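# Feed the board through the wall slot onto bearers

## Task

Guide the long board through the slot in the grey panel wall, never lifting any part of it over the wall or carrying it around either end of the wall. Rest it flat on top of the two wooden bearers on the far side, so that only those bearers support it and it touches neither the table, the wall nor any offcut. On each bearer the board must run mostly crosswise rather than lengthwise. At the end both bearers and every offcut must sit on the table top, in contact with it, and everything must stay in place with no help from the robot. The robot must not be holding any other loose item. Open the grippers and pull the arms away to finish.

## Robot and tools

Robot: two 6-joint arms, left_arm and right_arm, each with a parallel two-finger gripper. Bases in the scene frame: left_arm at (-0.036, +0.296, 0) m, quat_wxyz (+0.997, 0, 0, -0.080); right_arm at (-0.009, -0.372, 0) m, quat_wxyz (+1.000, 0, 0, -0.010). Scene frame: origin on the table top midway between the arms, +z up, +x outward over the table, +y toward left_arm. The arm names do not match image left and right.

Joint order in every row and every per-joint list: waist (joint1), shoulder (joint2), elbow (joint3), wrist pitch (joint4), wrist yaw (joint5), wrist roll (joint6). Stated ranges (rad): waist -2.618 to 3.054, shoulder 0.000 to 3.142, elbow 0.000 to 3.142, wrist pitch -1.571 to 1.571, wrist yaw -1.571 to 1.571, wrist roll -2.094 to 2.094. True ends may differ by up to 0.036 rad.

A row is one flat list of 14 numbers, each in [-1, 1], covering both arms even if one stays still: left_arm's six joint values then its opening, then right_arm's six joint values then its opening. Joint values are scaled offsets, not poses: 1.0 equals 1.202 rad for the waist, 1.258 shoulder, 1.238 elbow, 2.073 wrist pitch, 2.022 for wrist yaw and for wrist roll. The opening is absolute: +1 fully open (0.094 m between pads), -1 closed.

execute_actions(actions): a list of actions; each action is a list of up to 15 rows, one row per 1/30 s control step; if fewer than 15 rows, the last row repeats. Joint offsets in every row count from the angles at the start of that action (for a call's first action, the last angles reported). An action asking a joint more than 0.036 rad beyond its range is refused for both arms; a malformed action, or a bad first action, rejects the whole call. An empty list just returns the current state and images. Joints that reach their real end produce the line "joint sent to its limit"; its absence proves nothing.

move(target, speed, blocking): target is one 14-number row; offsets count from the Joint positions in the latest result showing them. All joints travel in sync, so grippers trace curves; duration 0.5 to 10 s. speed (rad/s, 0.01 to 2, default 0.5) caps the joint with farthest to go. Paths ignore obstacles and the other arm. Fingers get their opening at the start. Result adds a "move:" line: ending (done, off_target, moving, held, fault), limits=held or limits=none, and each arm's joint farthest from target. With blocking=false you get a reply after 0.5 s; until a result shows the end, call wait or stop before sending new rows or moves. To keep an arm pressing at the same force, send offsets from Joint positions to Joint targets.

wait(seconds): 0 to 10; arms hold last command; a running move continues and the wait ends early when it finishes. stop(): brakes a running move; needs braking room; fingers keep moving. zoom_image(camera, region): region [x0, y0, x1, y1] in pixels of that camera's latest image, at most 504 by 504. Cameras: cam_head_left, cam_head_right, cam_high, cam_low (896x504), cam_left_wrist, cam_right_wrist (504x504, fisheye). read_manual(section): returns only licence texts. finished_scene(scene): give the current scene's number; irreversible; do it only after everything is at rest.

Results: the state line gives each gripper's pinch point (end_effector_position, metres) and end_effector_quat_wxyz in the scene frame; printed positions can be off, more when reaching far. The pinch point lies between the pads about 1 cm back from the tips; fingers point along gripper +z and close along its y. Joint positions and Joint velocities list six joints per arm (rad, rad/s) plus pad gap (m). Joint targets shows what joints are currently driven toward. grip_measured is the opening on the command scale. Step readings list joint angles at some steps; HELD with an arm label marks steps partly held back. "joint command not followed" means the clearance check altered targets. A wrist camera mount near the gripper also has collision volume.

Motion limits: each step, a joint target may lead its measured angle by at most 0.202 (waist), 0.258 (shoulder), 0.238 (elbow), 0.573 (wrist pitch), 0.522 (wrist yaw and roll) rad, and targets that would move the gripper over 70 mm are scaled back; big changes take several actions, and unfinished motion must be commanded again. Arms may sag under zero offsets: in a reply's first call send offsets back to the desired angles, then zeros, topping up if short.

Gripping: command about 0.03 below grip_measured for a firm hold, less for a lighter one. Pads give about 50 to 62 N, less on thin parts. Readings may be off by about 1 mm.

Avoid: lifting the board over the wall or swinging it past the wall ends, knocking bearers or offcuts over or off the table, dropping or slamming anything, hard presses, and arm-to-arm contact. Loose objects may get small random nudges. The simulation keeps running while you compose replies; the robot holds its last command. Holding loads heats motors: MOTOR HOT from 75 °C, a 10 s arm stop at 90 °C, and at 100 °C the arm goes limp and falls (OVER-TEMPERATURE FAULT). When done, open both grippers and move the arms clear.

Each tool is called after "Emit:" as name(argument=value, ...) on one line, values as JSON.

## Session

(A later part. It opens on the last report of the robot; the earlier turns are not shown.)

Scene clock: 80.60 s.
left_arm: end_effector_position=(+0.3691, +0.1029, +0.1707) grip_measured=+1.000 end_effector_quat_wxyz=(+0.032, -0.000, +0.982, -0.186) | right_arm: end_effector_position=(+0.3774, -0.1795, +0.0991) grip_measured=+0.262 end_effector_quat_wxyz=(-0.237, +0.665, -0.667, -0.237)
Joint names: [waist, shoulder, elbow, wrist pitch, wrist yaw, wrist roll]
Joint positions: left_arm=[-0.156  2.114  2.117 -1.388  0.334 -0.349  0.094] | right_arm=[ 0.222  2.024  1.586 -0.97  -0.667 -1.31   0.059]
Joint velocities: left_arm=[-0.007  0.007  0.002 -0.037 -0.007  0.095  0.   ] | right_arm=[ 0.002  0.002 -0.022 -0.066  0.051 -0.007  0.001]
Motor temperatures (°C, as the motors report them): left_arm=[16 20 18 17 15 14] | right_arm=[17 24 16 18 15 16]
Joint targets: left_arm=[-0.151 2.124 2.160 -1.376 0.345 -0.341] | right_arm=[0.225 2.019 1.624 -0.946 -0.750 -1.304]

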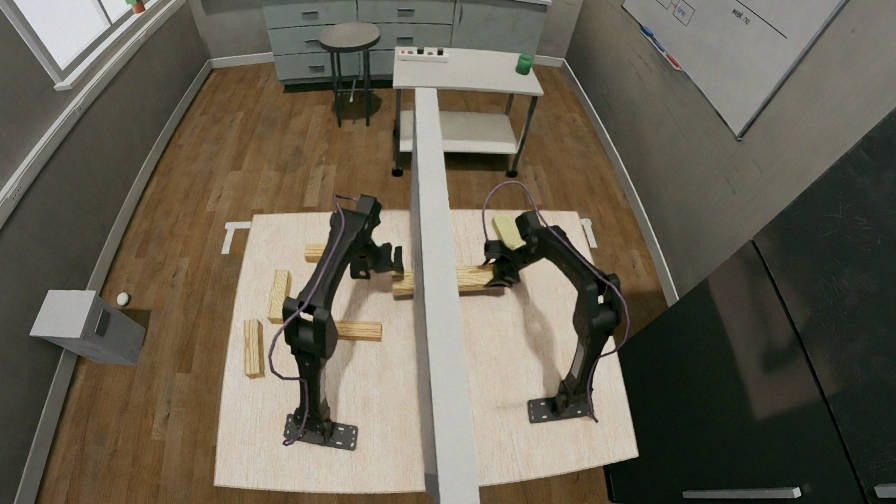

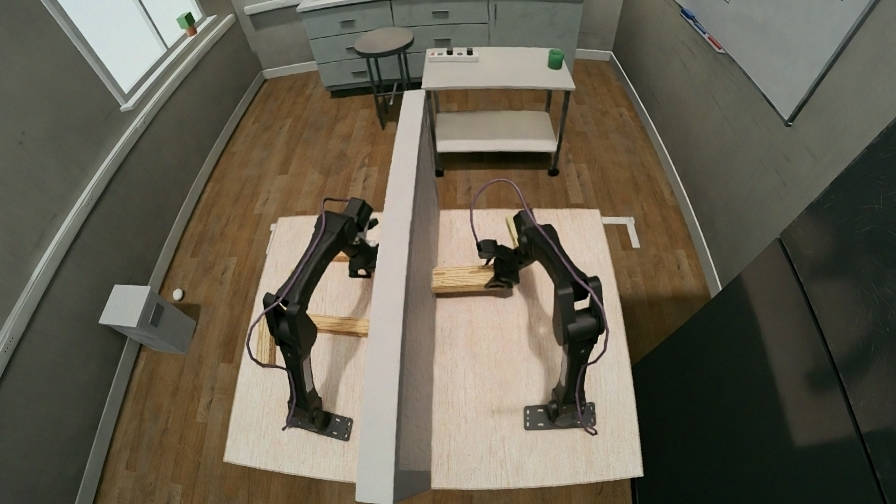

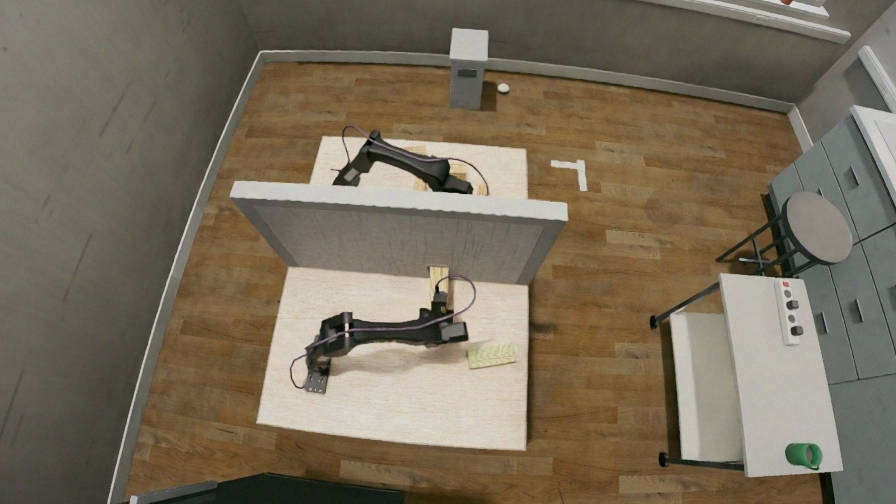

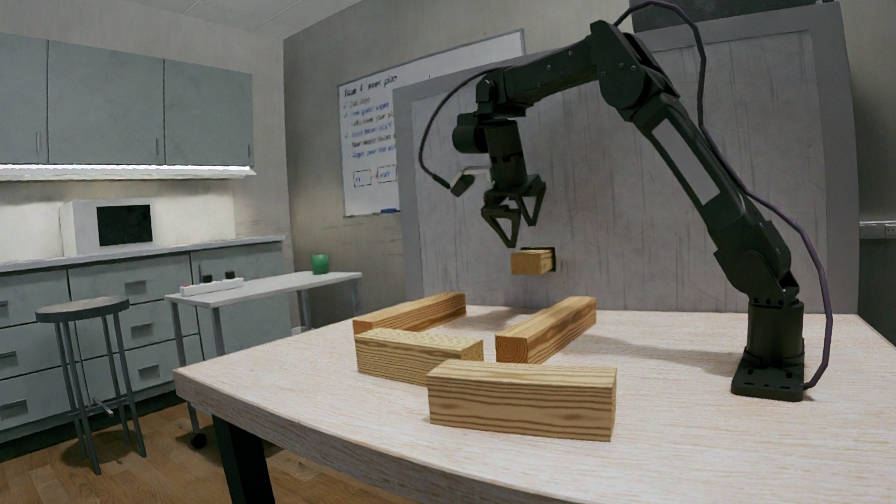

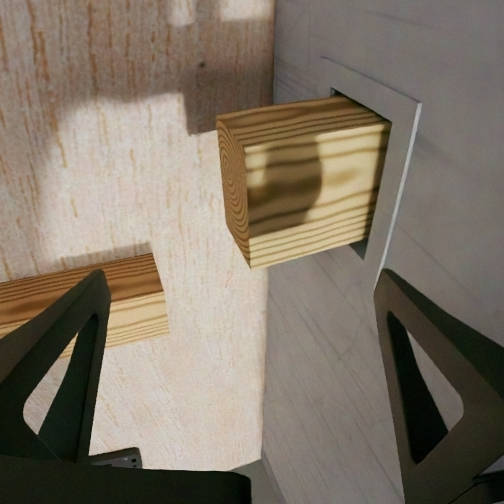

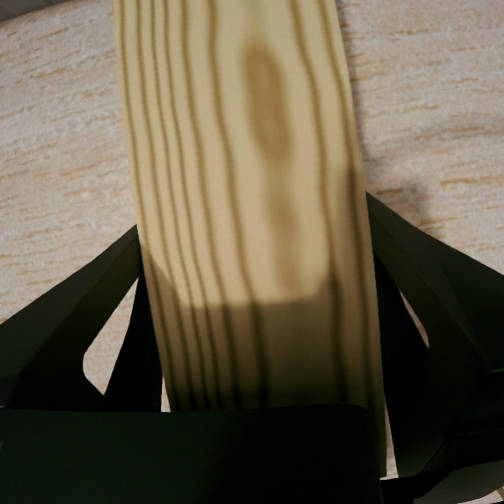

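Emit:
execute_actions(actions=[[
[0.0087,0.0085,0.0350,0.0055,0.0146,0.0313,1, 0.0085,-0.0028,0.0324,0.0185,-0.0402,0.0141,0.15],
[0.0132,0.0090,0.0352,0.0052,0.0239,0.0585,1, 0.0146,-0.0016,0.0342,0.0212,-0.0395,0.0186,0.15],
[0.0177,0.0096,0.0355,0.0049,0.0331,0.0858,1, 0.0206,-0.0003,0.0359,0.0239,-0.0387,0.0230,0.15],
[0.0221,0.0101,0.0358,0.0046,0.0423,0.1131,1, 0.0267,0.0009,0.0377,0.0267,-0.0379,0.0275,0.15],
[0.0266,0.0107,0.0361,0.0043,0.0516,0.1403,1, 0.0327,0.0021,0.0394,0.0294,-0.0372,0.0319,0.15],
[0.0311,0.0113,0.0363,0.0040,0.0608,0.1676,1, 0.0388,0.0033,0.0412,0.0322,-0.0364,0.0364,0.15],
[0.0356,0.0118,0.0366,0.0037,0.0700,0.1949,1, 0.0448,0.0045,0.0429,0.0349,-0.0356,0.0408,0.15],
[0.0401,0.0124,0.0369,0.0035,0.0793,0.2221,1, 0.0509,0.0058,0.0447,0.0376,-0.0349,0.0452,0.15],
[0.0446,0.0129,0.0372,0.0032,0.0885,0.2494,1, 0.0569,0.0070,0.0464,0.0404,-0.0341,0.0497,0.15],
[0.0491,0.0135,0.0374,0.0029,0.0977,0.2767,1, 0.0630,0.0082,0.0482,0.0431,-0.0333,0.0541,0.15],
[0.0536,0.0141,0.0377,0.0026,0.1070,0.3039,1, 0.0690,0.0094,0.0499,0.0459,-0.0326,0.0586,0.15],
[0.0580,0.0146,0.0380,0.0023,0.1162,0.3312,1, 0.0751,0.0106,0.0517,0.0486,-0.0318,0.0630,0.15],
[0.0625,0.0152,0.0383,0.0020,0.1254,0.3585,1, 0.0811,0.0119,0.0534,0.0513,-0.0310,0.0675,0.15],
[0.0670,0.0157,0.0385,0.0017,0.1347,0.3857,1, 0.0872,0.0131,0.0552,0.0527,-0.0303,0.0697,0.15],
[0.0715,0.0163,0.0388,0.0014,0.1439,0.4130,1, 0.0932,0.0143,0.0569,0.0527,-0.0295,0.0697,0.15]
]])

Emit:
wait(seconds=0.4)

Scene clock: 84.17 s.
left_arm: end_effector_position=(+0.3735, +0.1008, +0.1887) grip_measured=+1.000 end_effector_quat_wxyz=(+0.096, +0.264, +0.923, -0.262) | right_arm: end_effector_position=(+0.3756, -0.1413, +0.0960) grip_measured=+0.262 end_effector_quat_wxyz=(-0.234, +0.666, -0.666, -0.241)
Joint names: [waist, shoulder, elbow, wrist pitch, wrist yaw, wrist roll]
Joint positions: left_arm=[-0.085  2.116  2.132 -1.389  0.533  0.257  0.094] | right_arm=[ 0.315  2.048  1.606 -0.907 -0.654 -1.2    0.059]
Joint velocities: left_arm=[ 0.154  0.007  0.012 -0.022  0.535  1.399  0.   ] | right_arm=[ 0.178  0.017  0.076  0.081  0.007  0.168 -0.   ]
Motor temperatures (°C, as the motors report them): left_arm=[16 21 18 17 15 14] | right_arm=[17 24 16 18 16 16]
Joint targets: left_arm=[-0.070 2.135 2.165 -1.386 0.625 0.486] | right_arm=[0.334 2.042 1.657 -0.861 -0.727 -1.169]
Step readings (joint positions):
0: left_arm=[-0.156 2.114 2.117 -1.388 0.334 -0.349] | right_arm=[0.222 2.024 1.586 -0.970 -0.667 -1.310]
1: left_arm=[-0.155 2.114 2.117 -1.388 0.336 -0.340] | right_arm=[0.222 2.024 1.586 -0.969 -0.667 -1.307]
2: left_arm=[-0.155 2.114 2.117 -1.388 0.342 -0.322] | right_arm=[0.223 2.024 1.586 -0.967 -0.667 -1.301]
4: left_arm=[-0.150 2.114 2.117 -1.388 0.362 -0.264] | right_arm=[0.229 2.024 1.586 -0.963 -0.665 -1.291]
8: left_arm=[-0.128 2.116 2.127 -1.389 0.417 -0.099] | right_arm=[0.257 2.030 1.586 -0.941 -0.661 -1.258]
15: Joint positions above

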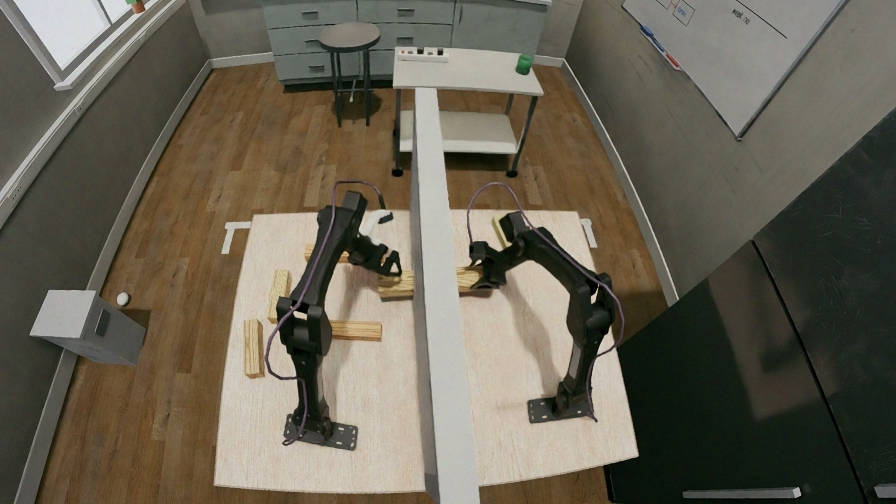

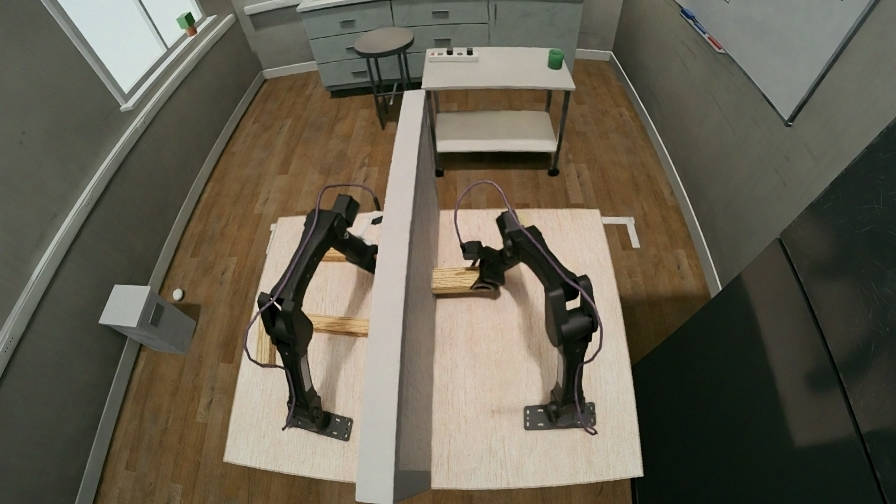

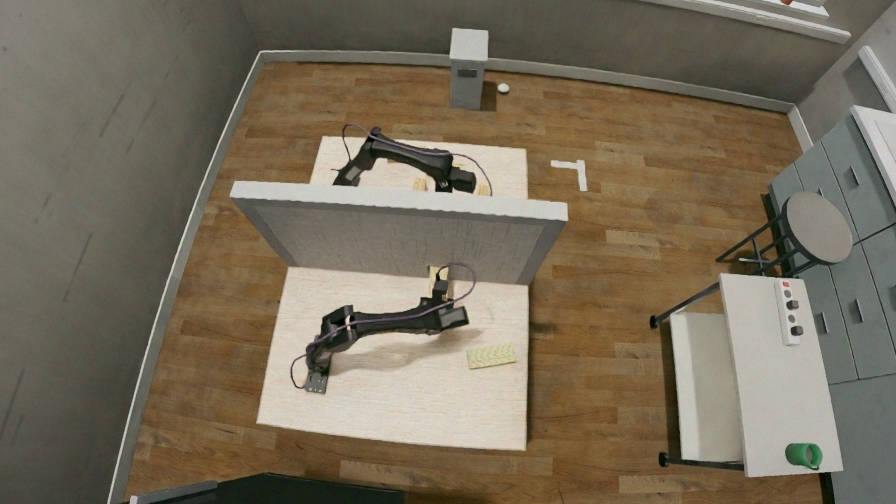

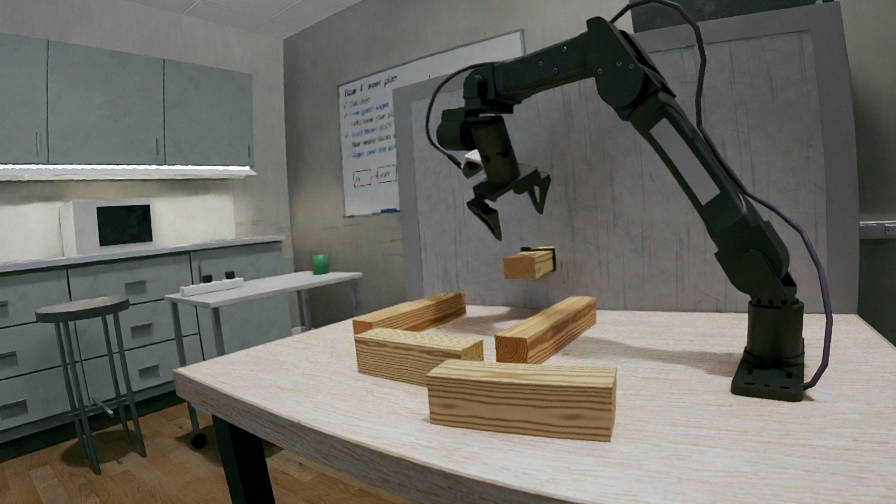

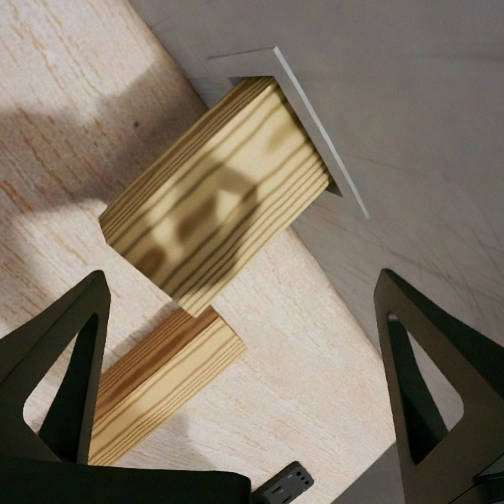

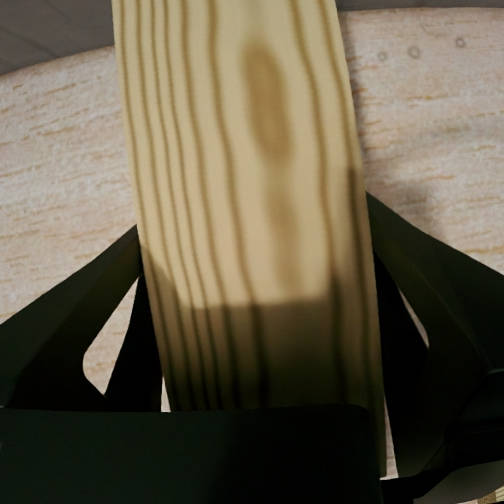

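Scene clock: 84.57 s.
left_arm: end_effector_position=(+0.3724, +0.0963, +0.1952) grip_measured=+1.000 end_effector_quat_wxyz=(+0.128, +0.352, +0.883, -0.281) | right_arm: end_effector_position=(+0.3754, -0.1338, +0.0974) grip_measured=+0.262 end_effector_quat_wxyz=(-0.235, +0.665, -0.667, -0.241)
Joint names: [waist, shoulder, elbow, wrist pitch, wrist yaw, wrist roll]
Joint positions: left_arm=[-0.073  2.116  2.133 -1.389  0.6    0.463  0.094] | right_arm=[ 0.332  2.049  1.611 -0.895 -0.65  -1.176  0.059]
Joint velocities: left_arm=[ 0.007 -0.002  0.002  0.007  0.037  0.095  0.   ] | right_arm=[-0.017  0.007 -0.022  0.037  0.037 -0.022 -0.   ]
Motor temperatures (°C, as the motors report them): left_arm=[16 21 18 17 15 14] | right_arm=[17 24 16 18 16 16]
Joint targets: left_arm=[-0.070 2.135 2.165 -1.386 0.625 0.486] | right_arm=[0.334 2.042 1.657 -0.861 -0.727 -1.169]
wait: 0.40 s; no rest

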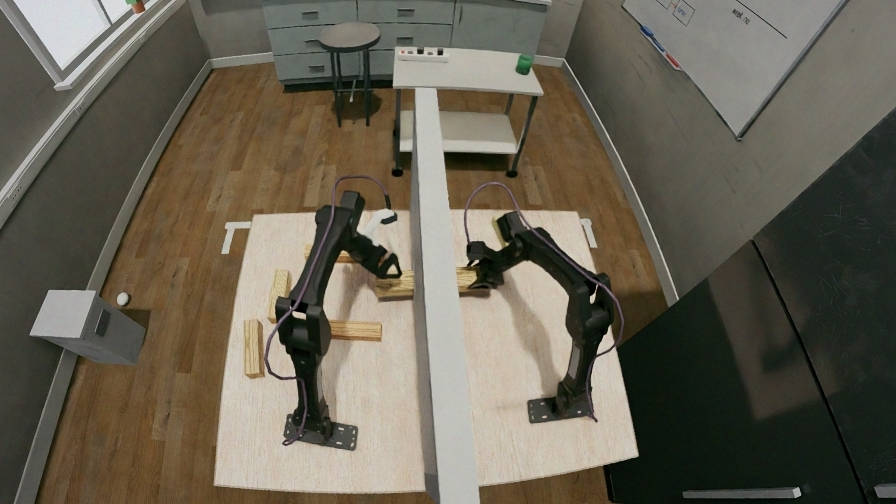

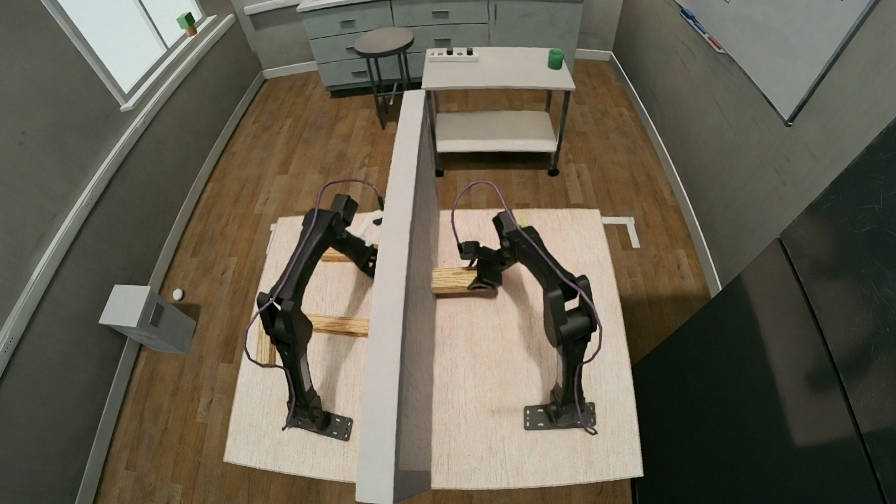

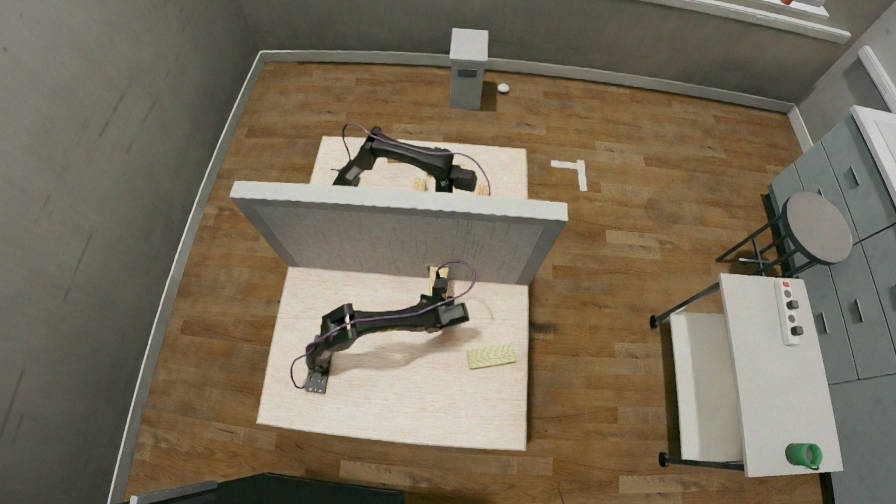

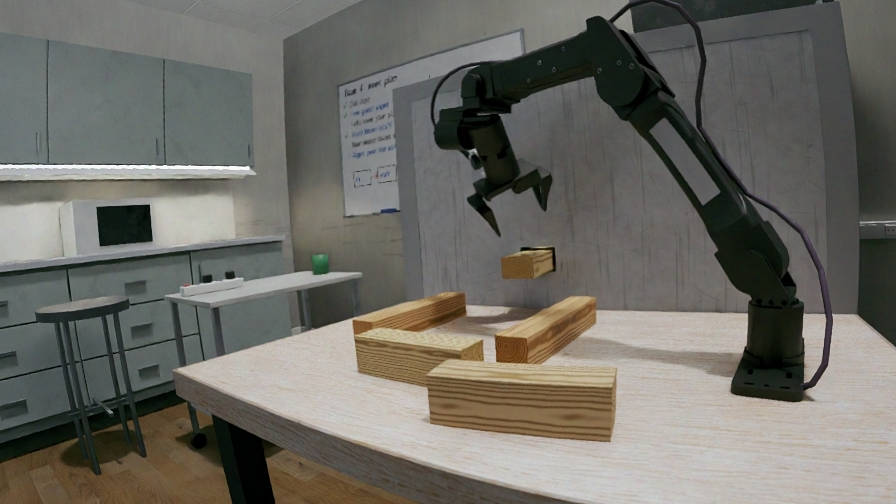

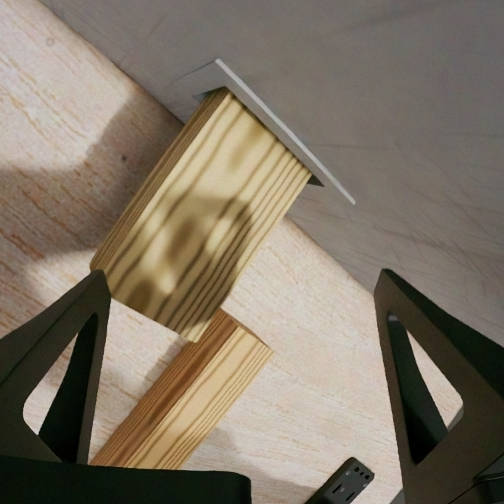

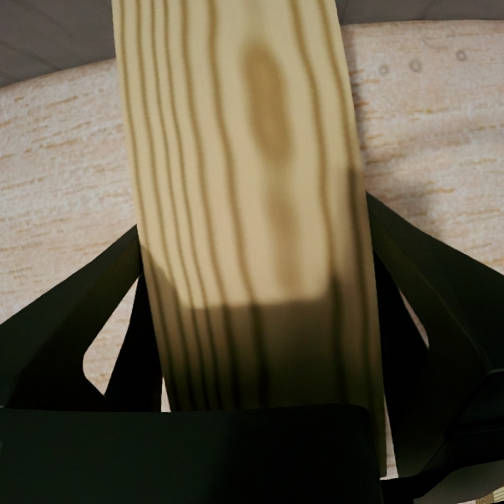

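Emit:
zoom_image(camera="cam_head_left", region=[300, 170, 540, 320])

Emit:
zoom_image(camera="cam_head_right", region=[300, 170, 540, 320])

Region (300, 170, 540, 320) of cam_head_left's 896x504 image, scaled by 2.100, with more detail than that image has; it fills the top 315 rows of this view, and the rest is white.

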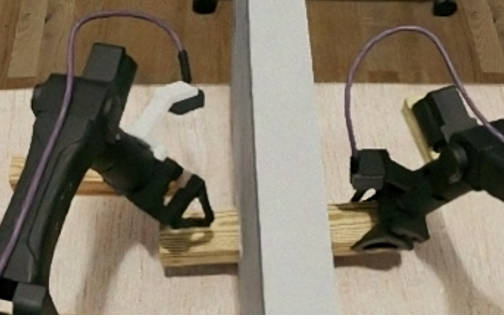

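Region (300, 170, 540, 320) of cam_head_right's 896x504 image, scaled by 2.100, with more detail than that image has; it fills the top 315 rows of this view, and the rest is white.

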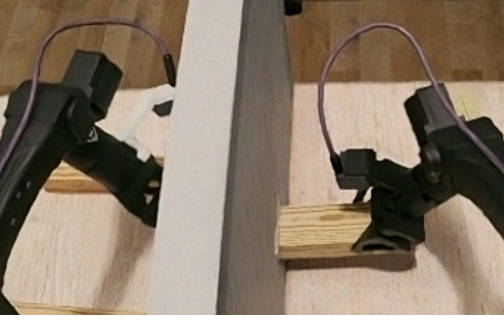

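Emit:
execute_actions(actions=[[
[0.0047,0.0163,0.0192,0.0035,0.0165,0.0434,1, 0.0067,-0.0036,0.0474,0.0212,-0.0370,0.0125,0.15],
[0.0069,0.0174,0.0126,0.0055,0.0206,0.0753,1, 0.0117,-0.0016,0.0502,0.0232,-0.0360,0.0161,0.15],
[0.0092,0.0186,0.0059,0.0076,0.0247,0.1073,1, 0.0168,0.0004,0.0531,0.0251,-0.0349,0.0196,0.15],
[0.0114,0.0198,-0.0007,0.0096,0.0288,0.1392,1, 0.0218,0.0024,0.0560,0.0270,-0.0338,0.0232,0.15],
[0.0136,0.0209,-0.0073,0.0117,0.0329,0.1712,1, 0.0268,0.0044,0.0589,0.0290,-0.0328,0.0268,0.15],
[0.0158,0.0221,-0.0139,0.0138,0.0370,0.2031,1, 0.0318,0.0064,0.0617,0.0309,-0.0317,0.0304,0.15],
[0.0180,0.0233,-0.0205,0.0158,0.0411,0.2351,1, 0.0368,0.0084,0.0646,0.0328,-0.0306,0.0340,0.15],
[0.0203,0.0244,-0.0272,0.0179,0.0452,0.2670,1, 0.0419,0.0104,0.0675,0.0348,-0.0296,0.0376,0.15],
[0.0225,0.0256,-0.0338,0.0199,0.0493,0.2990,1, 0.0469,0.0124,0.0704,0.0367,-0.0285,0.0412,0.15],
[0.0247,0.0268,-0.0404,0.0220,0.0534,0.3309,1, 0.0519,0.0144,0.0732,0.0386,-0.0274,0.0448,0.15],
[0.0269,0.0279,-0.0470,0.0241,0.0534,0.3629,1, 0.0569,0.0164,0.0761,0.0406,-0.0264,0.0483,0.15],
[0.0291,0.0291,-0.0536,0.0261,0.0534,0.3948,1, 0.0619,0.0184,0.0790,0.0425,-0.0253,0.0519,0.15],
[0.0314,0.0303,-0.0603,0.0282,0.0534,0.4268,1, 0.0670,0.0204,0.0819,0.0444,-0.0242,0.0555,0.15],
[0.0336,0.0314,-0.0669,0.0302,0.0534,0.4268,1, 0.0720,0.0224,0.0847,0.0454,-0.0232,0.0573,0.15],
[0.0358,0.0326,-0.0735,0.0323,0.0534,0.4268,1, 0.0770,0.0244,0.0876,0.0454,-0.0221,0.0573,0.15]
]])

Emit:
wait(seconds=0.5)

Scene clock: 86.50 s.
left_arm: end_effector_position=(+0.3761, +0.0982, +0.1782) grip_measured=+1.000 end_effector_quat_wxyz=(+0.218, +0.612, +0.714, -0.259) | right_arm: end_effector_position=(+0.3780, -0.1002, +0.0993) grip_measured=+0.262 end_effector_quat_wxyz=(-0.238, +0.666, -0.665, -0.239)
Joint names: [waist, shoulder, elbow, wrist pitch, wrist yaw, wrist roll]
Joint positions: left_arm=[-0.042  2.14   2.074 -1.346  0.676  1.158  0.094] | right_arm=[ 0.407  2.083  1.665 -0.854 -0.629 -1.088  0.059]
Joint velocities: left_arm=[ 0.085  0.076 -0.247  0.11   0.051  1.092  0.   ] | right_arm=[ 0.159  0.076  0.085  0.11   0.037  0.183 -0.   ]
Motor temperatures (°C, as the motors report them): left_arm=[16 21 18 17 15 14] | right_arm=[17 24 17 18 16 16]
Joint targets: left_arm=[-0.030 2.157 2.042 -1.322 0.708 1.326] | right_arm=[0.425 2.079 1.719 -0.800 -0.694 -1.060]
Step readings (joint positions):
0: left_arm=[-0.073 2.116 2.133 -1.389 0.604 0.478] | right_arm=[0.332 2.049 1.611 -0.895 -0.649 -1.174]
1: left_arm=[-0.073 2.116 2.133 -1.389 0.605 0.489] | right_arm=[0.332 2.049 1.611 -0.894 -0.649 -1.171]
2: left_arm=[-0.073 2.116 2.133 -1.389 0.608 0.510] | right_arm=[0.333 2.050 1.613 -0.893 -0.649 -1.168]
4: left_arm=[-0.073 2.119 2.133 -1.387 0.617 0.577] | right_arm=[0.337 2.055 1.623 -0.893 -0.645 -1.160]
8: left_arm=[-0.065 2.129 2.130 -1.375 0.643 0.771] | right_arm=[0.360 2.065 1.639 -0.884 -0.639 -1.136]
15: Joint positions above

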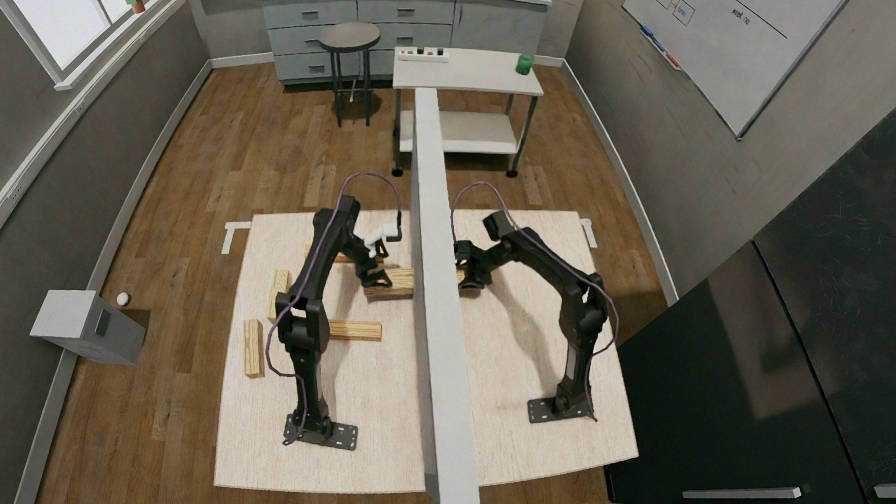

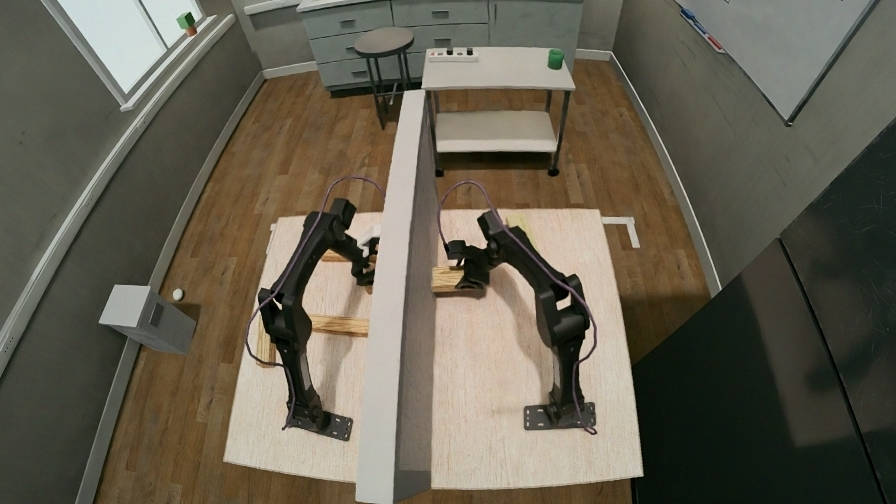

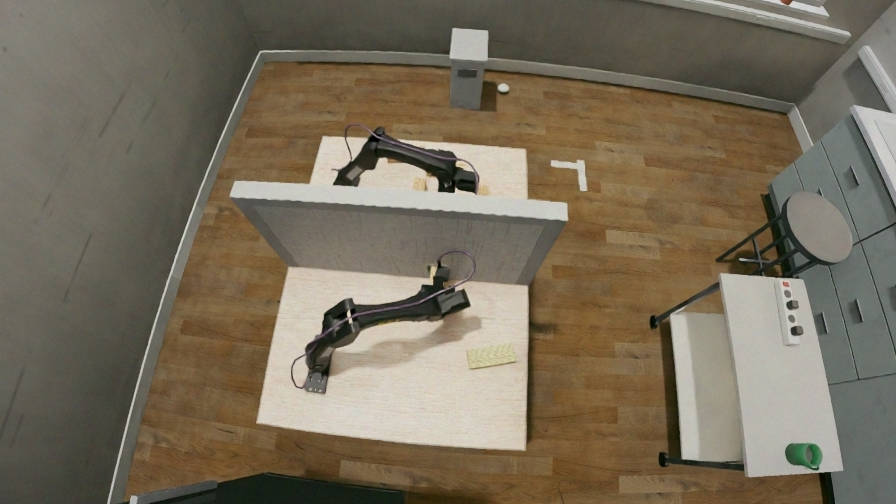

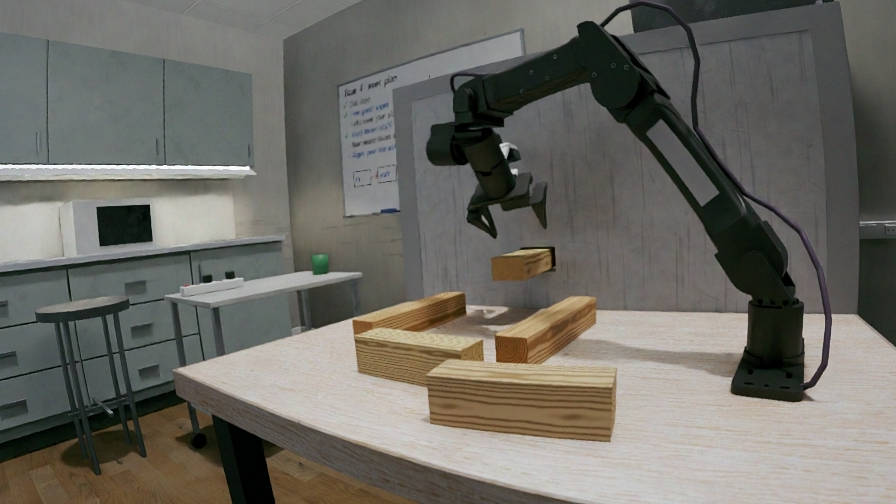

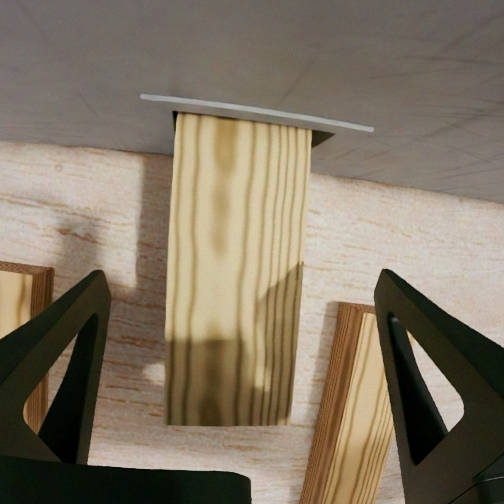

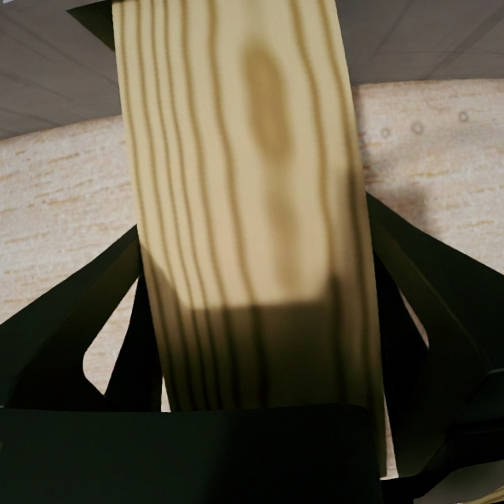

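Scene clock: 87.00 s.
left_arm: end_effector_position=(+0.3784, +0.0999, +0.1694) grip_measured=+1.000 end_effector_quat_wxyz=(+0.236, +0.662, +0.667, -0.246) | right_arm: end_effector_position=(+0.3779, -0.0939, +0.0990) grip_measured=+0.262 end_effector_quat_wxyz=(-0.238, +0.665, -0.666, -0.238)
Joint names: [waist, shoulder, elbow, wrist pitch, wrist yaw, wrist roll]
Joint positions: left_arm=[-0.036  2.152  2.056 -1.329  0.683  1.316  0.094] | right_arm=[ 0.422  2.088  1.671 -0.843 -0.623 -1.068  0.059]
Joint velocities: left_arm=[-0.017 -0.007 -0.002 -0.022  0.022  0.095  0.   ] | right_arm=[-0.002  0.002 -0.002 -0.022  0.037  0.037  0.   ]
Motor temperatures (°C, as the motors report them): left_arm=[16 21 18 17 15 14] | right_arm=[17 24 17 18 16 16]
Joint targets: left_arm=[-0.030 2.157 2.042 -1.322 0.708 1.327] | right_arm=[0.425 2.079 1.719 -0.800 -0.694 -1.060]
wait: 0.50 s; no rest

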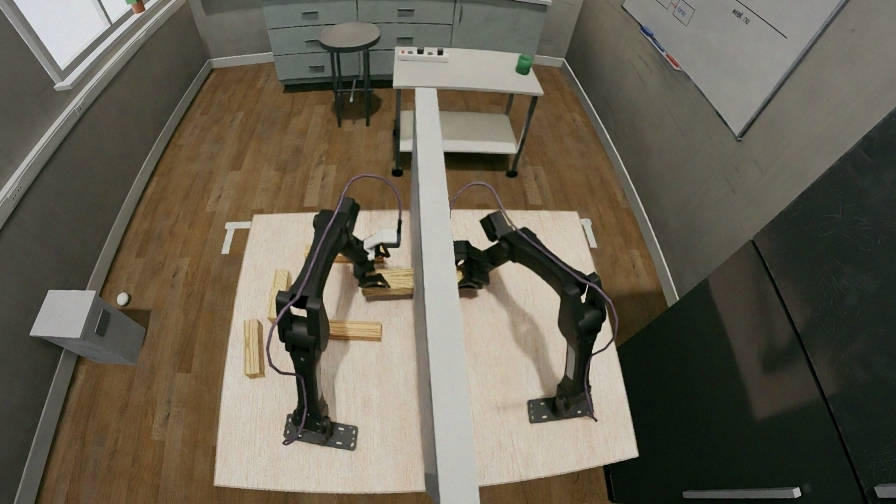

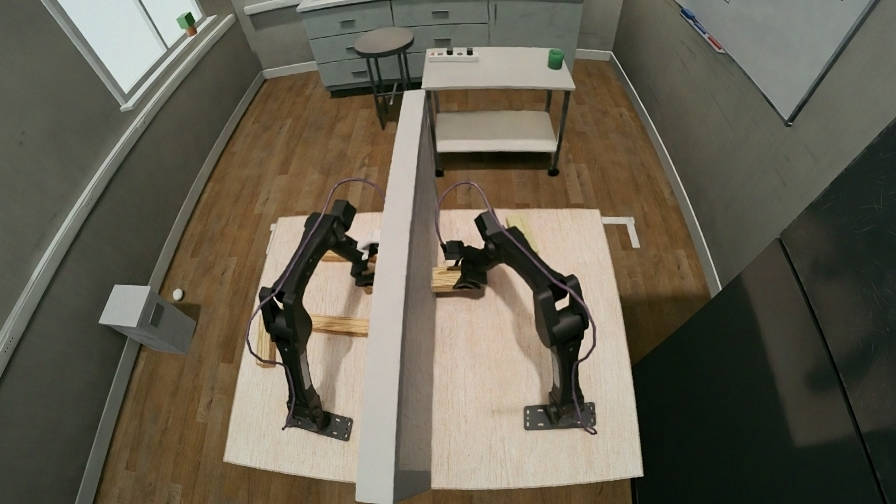

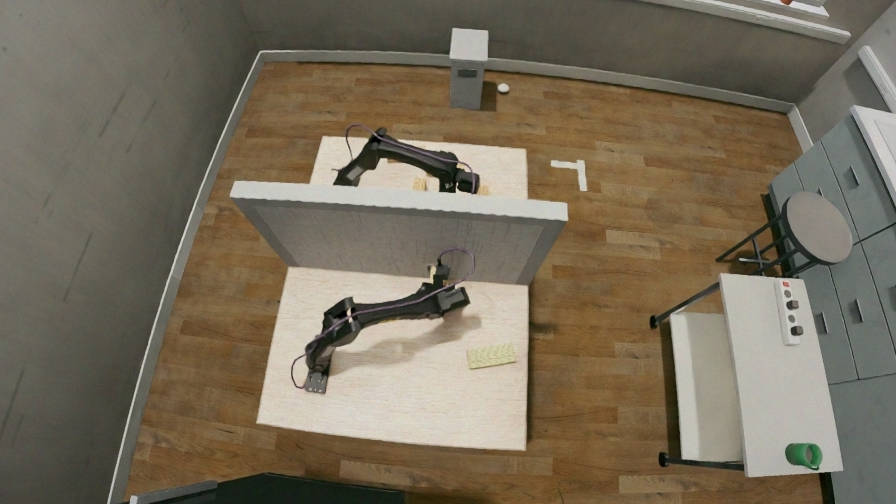

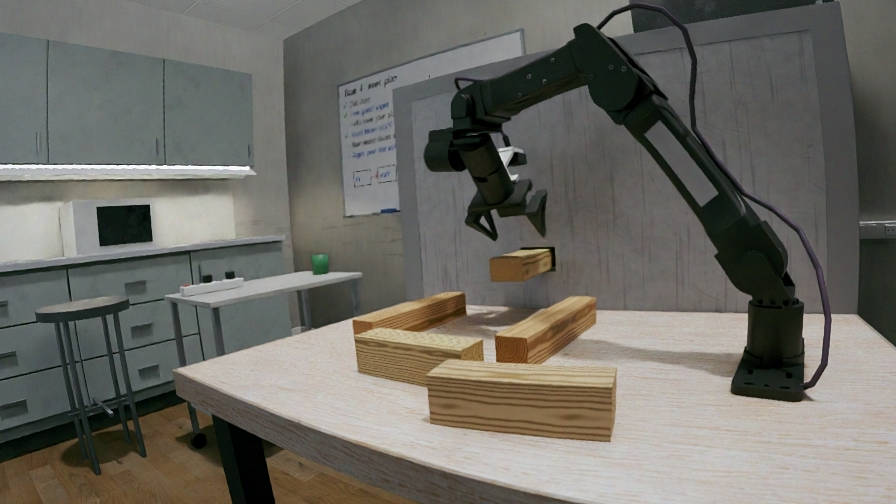

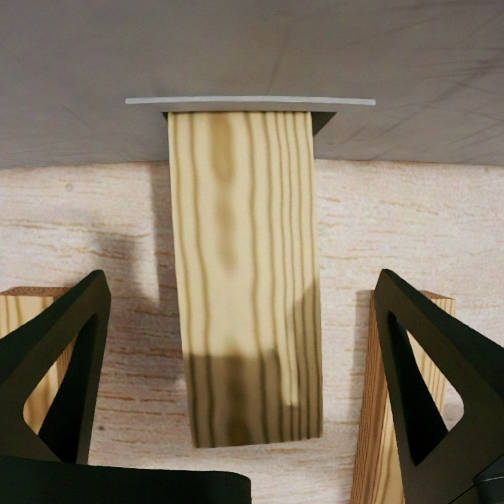

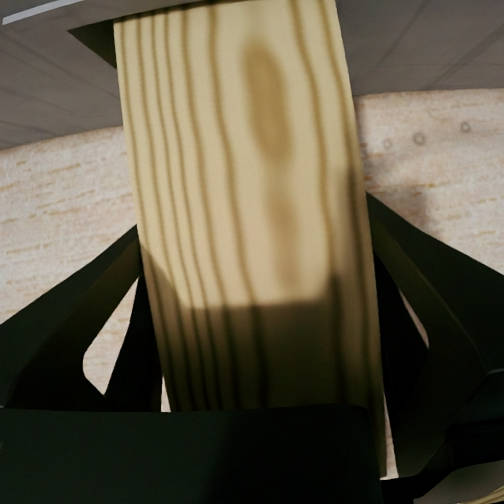

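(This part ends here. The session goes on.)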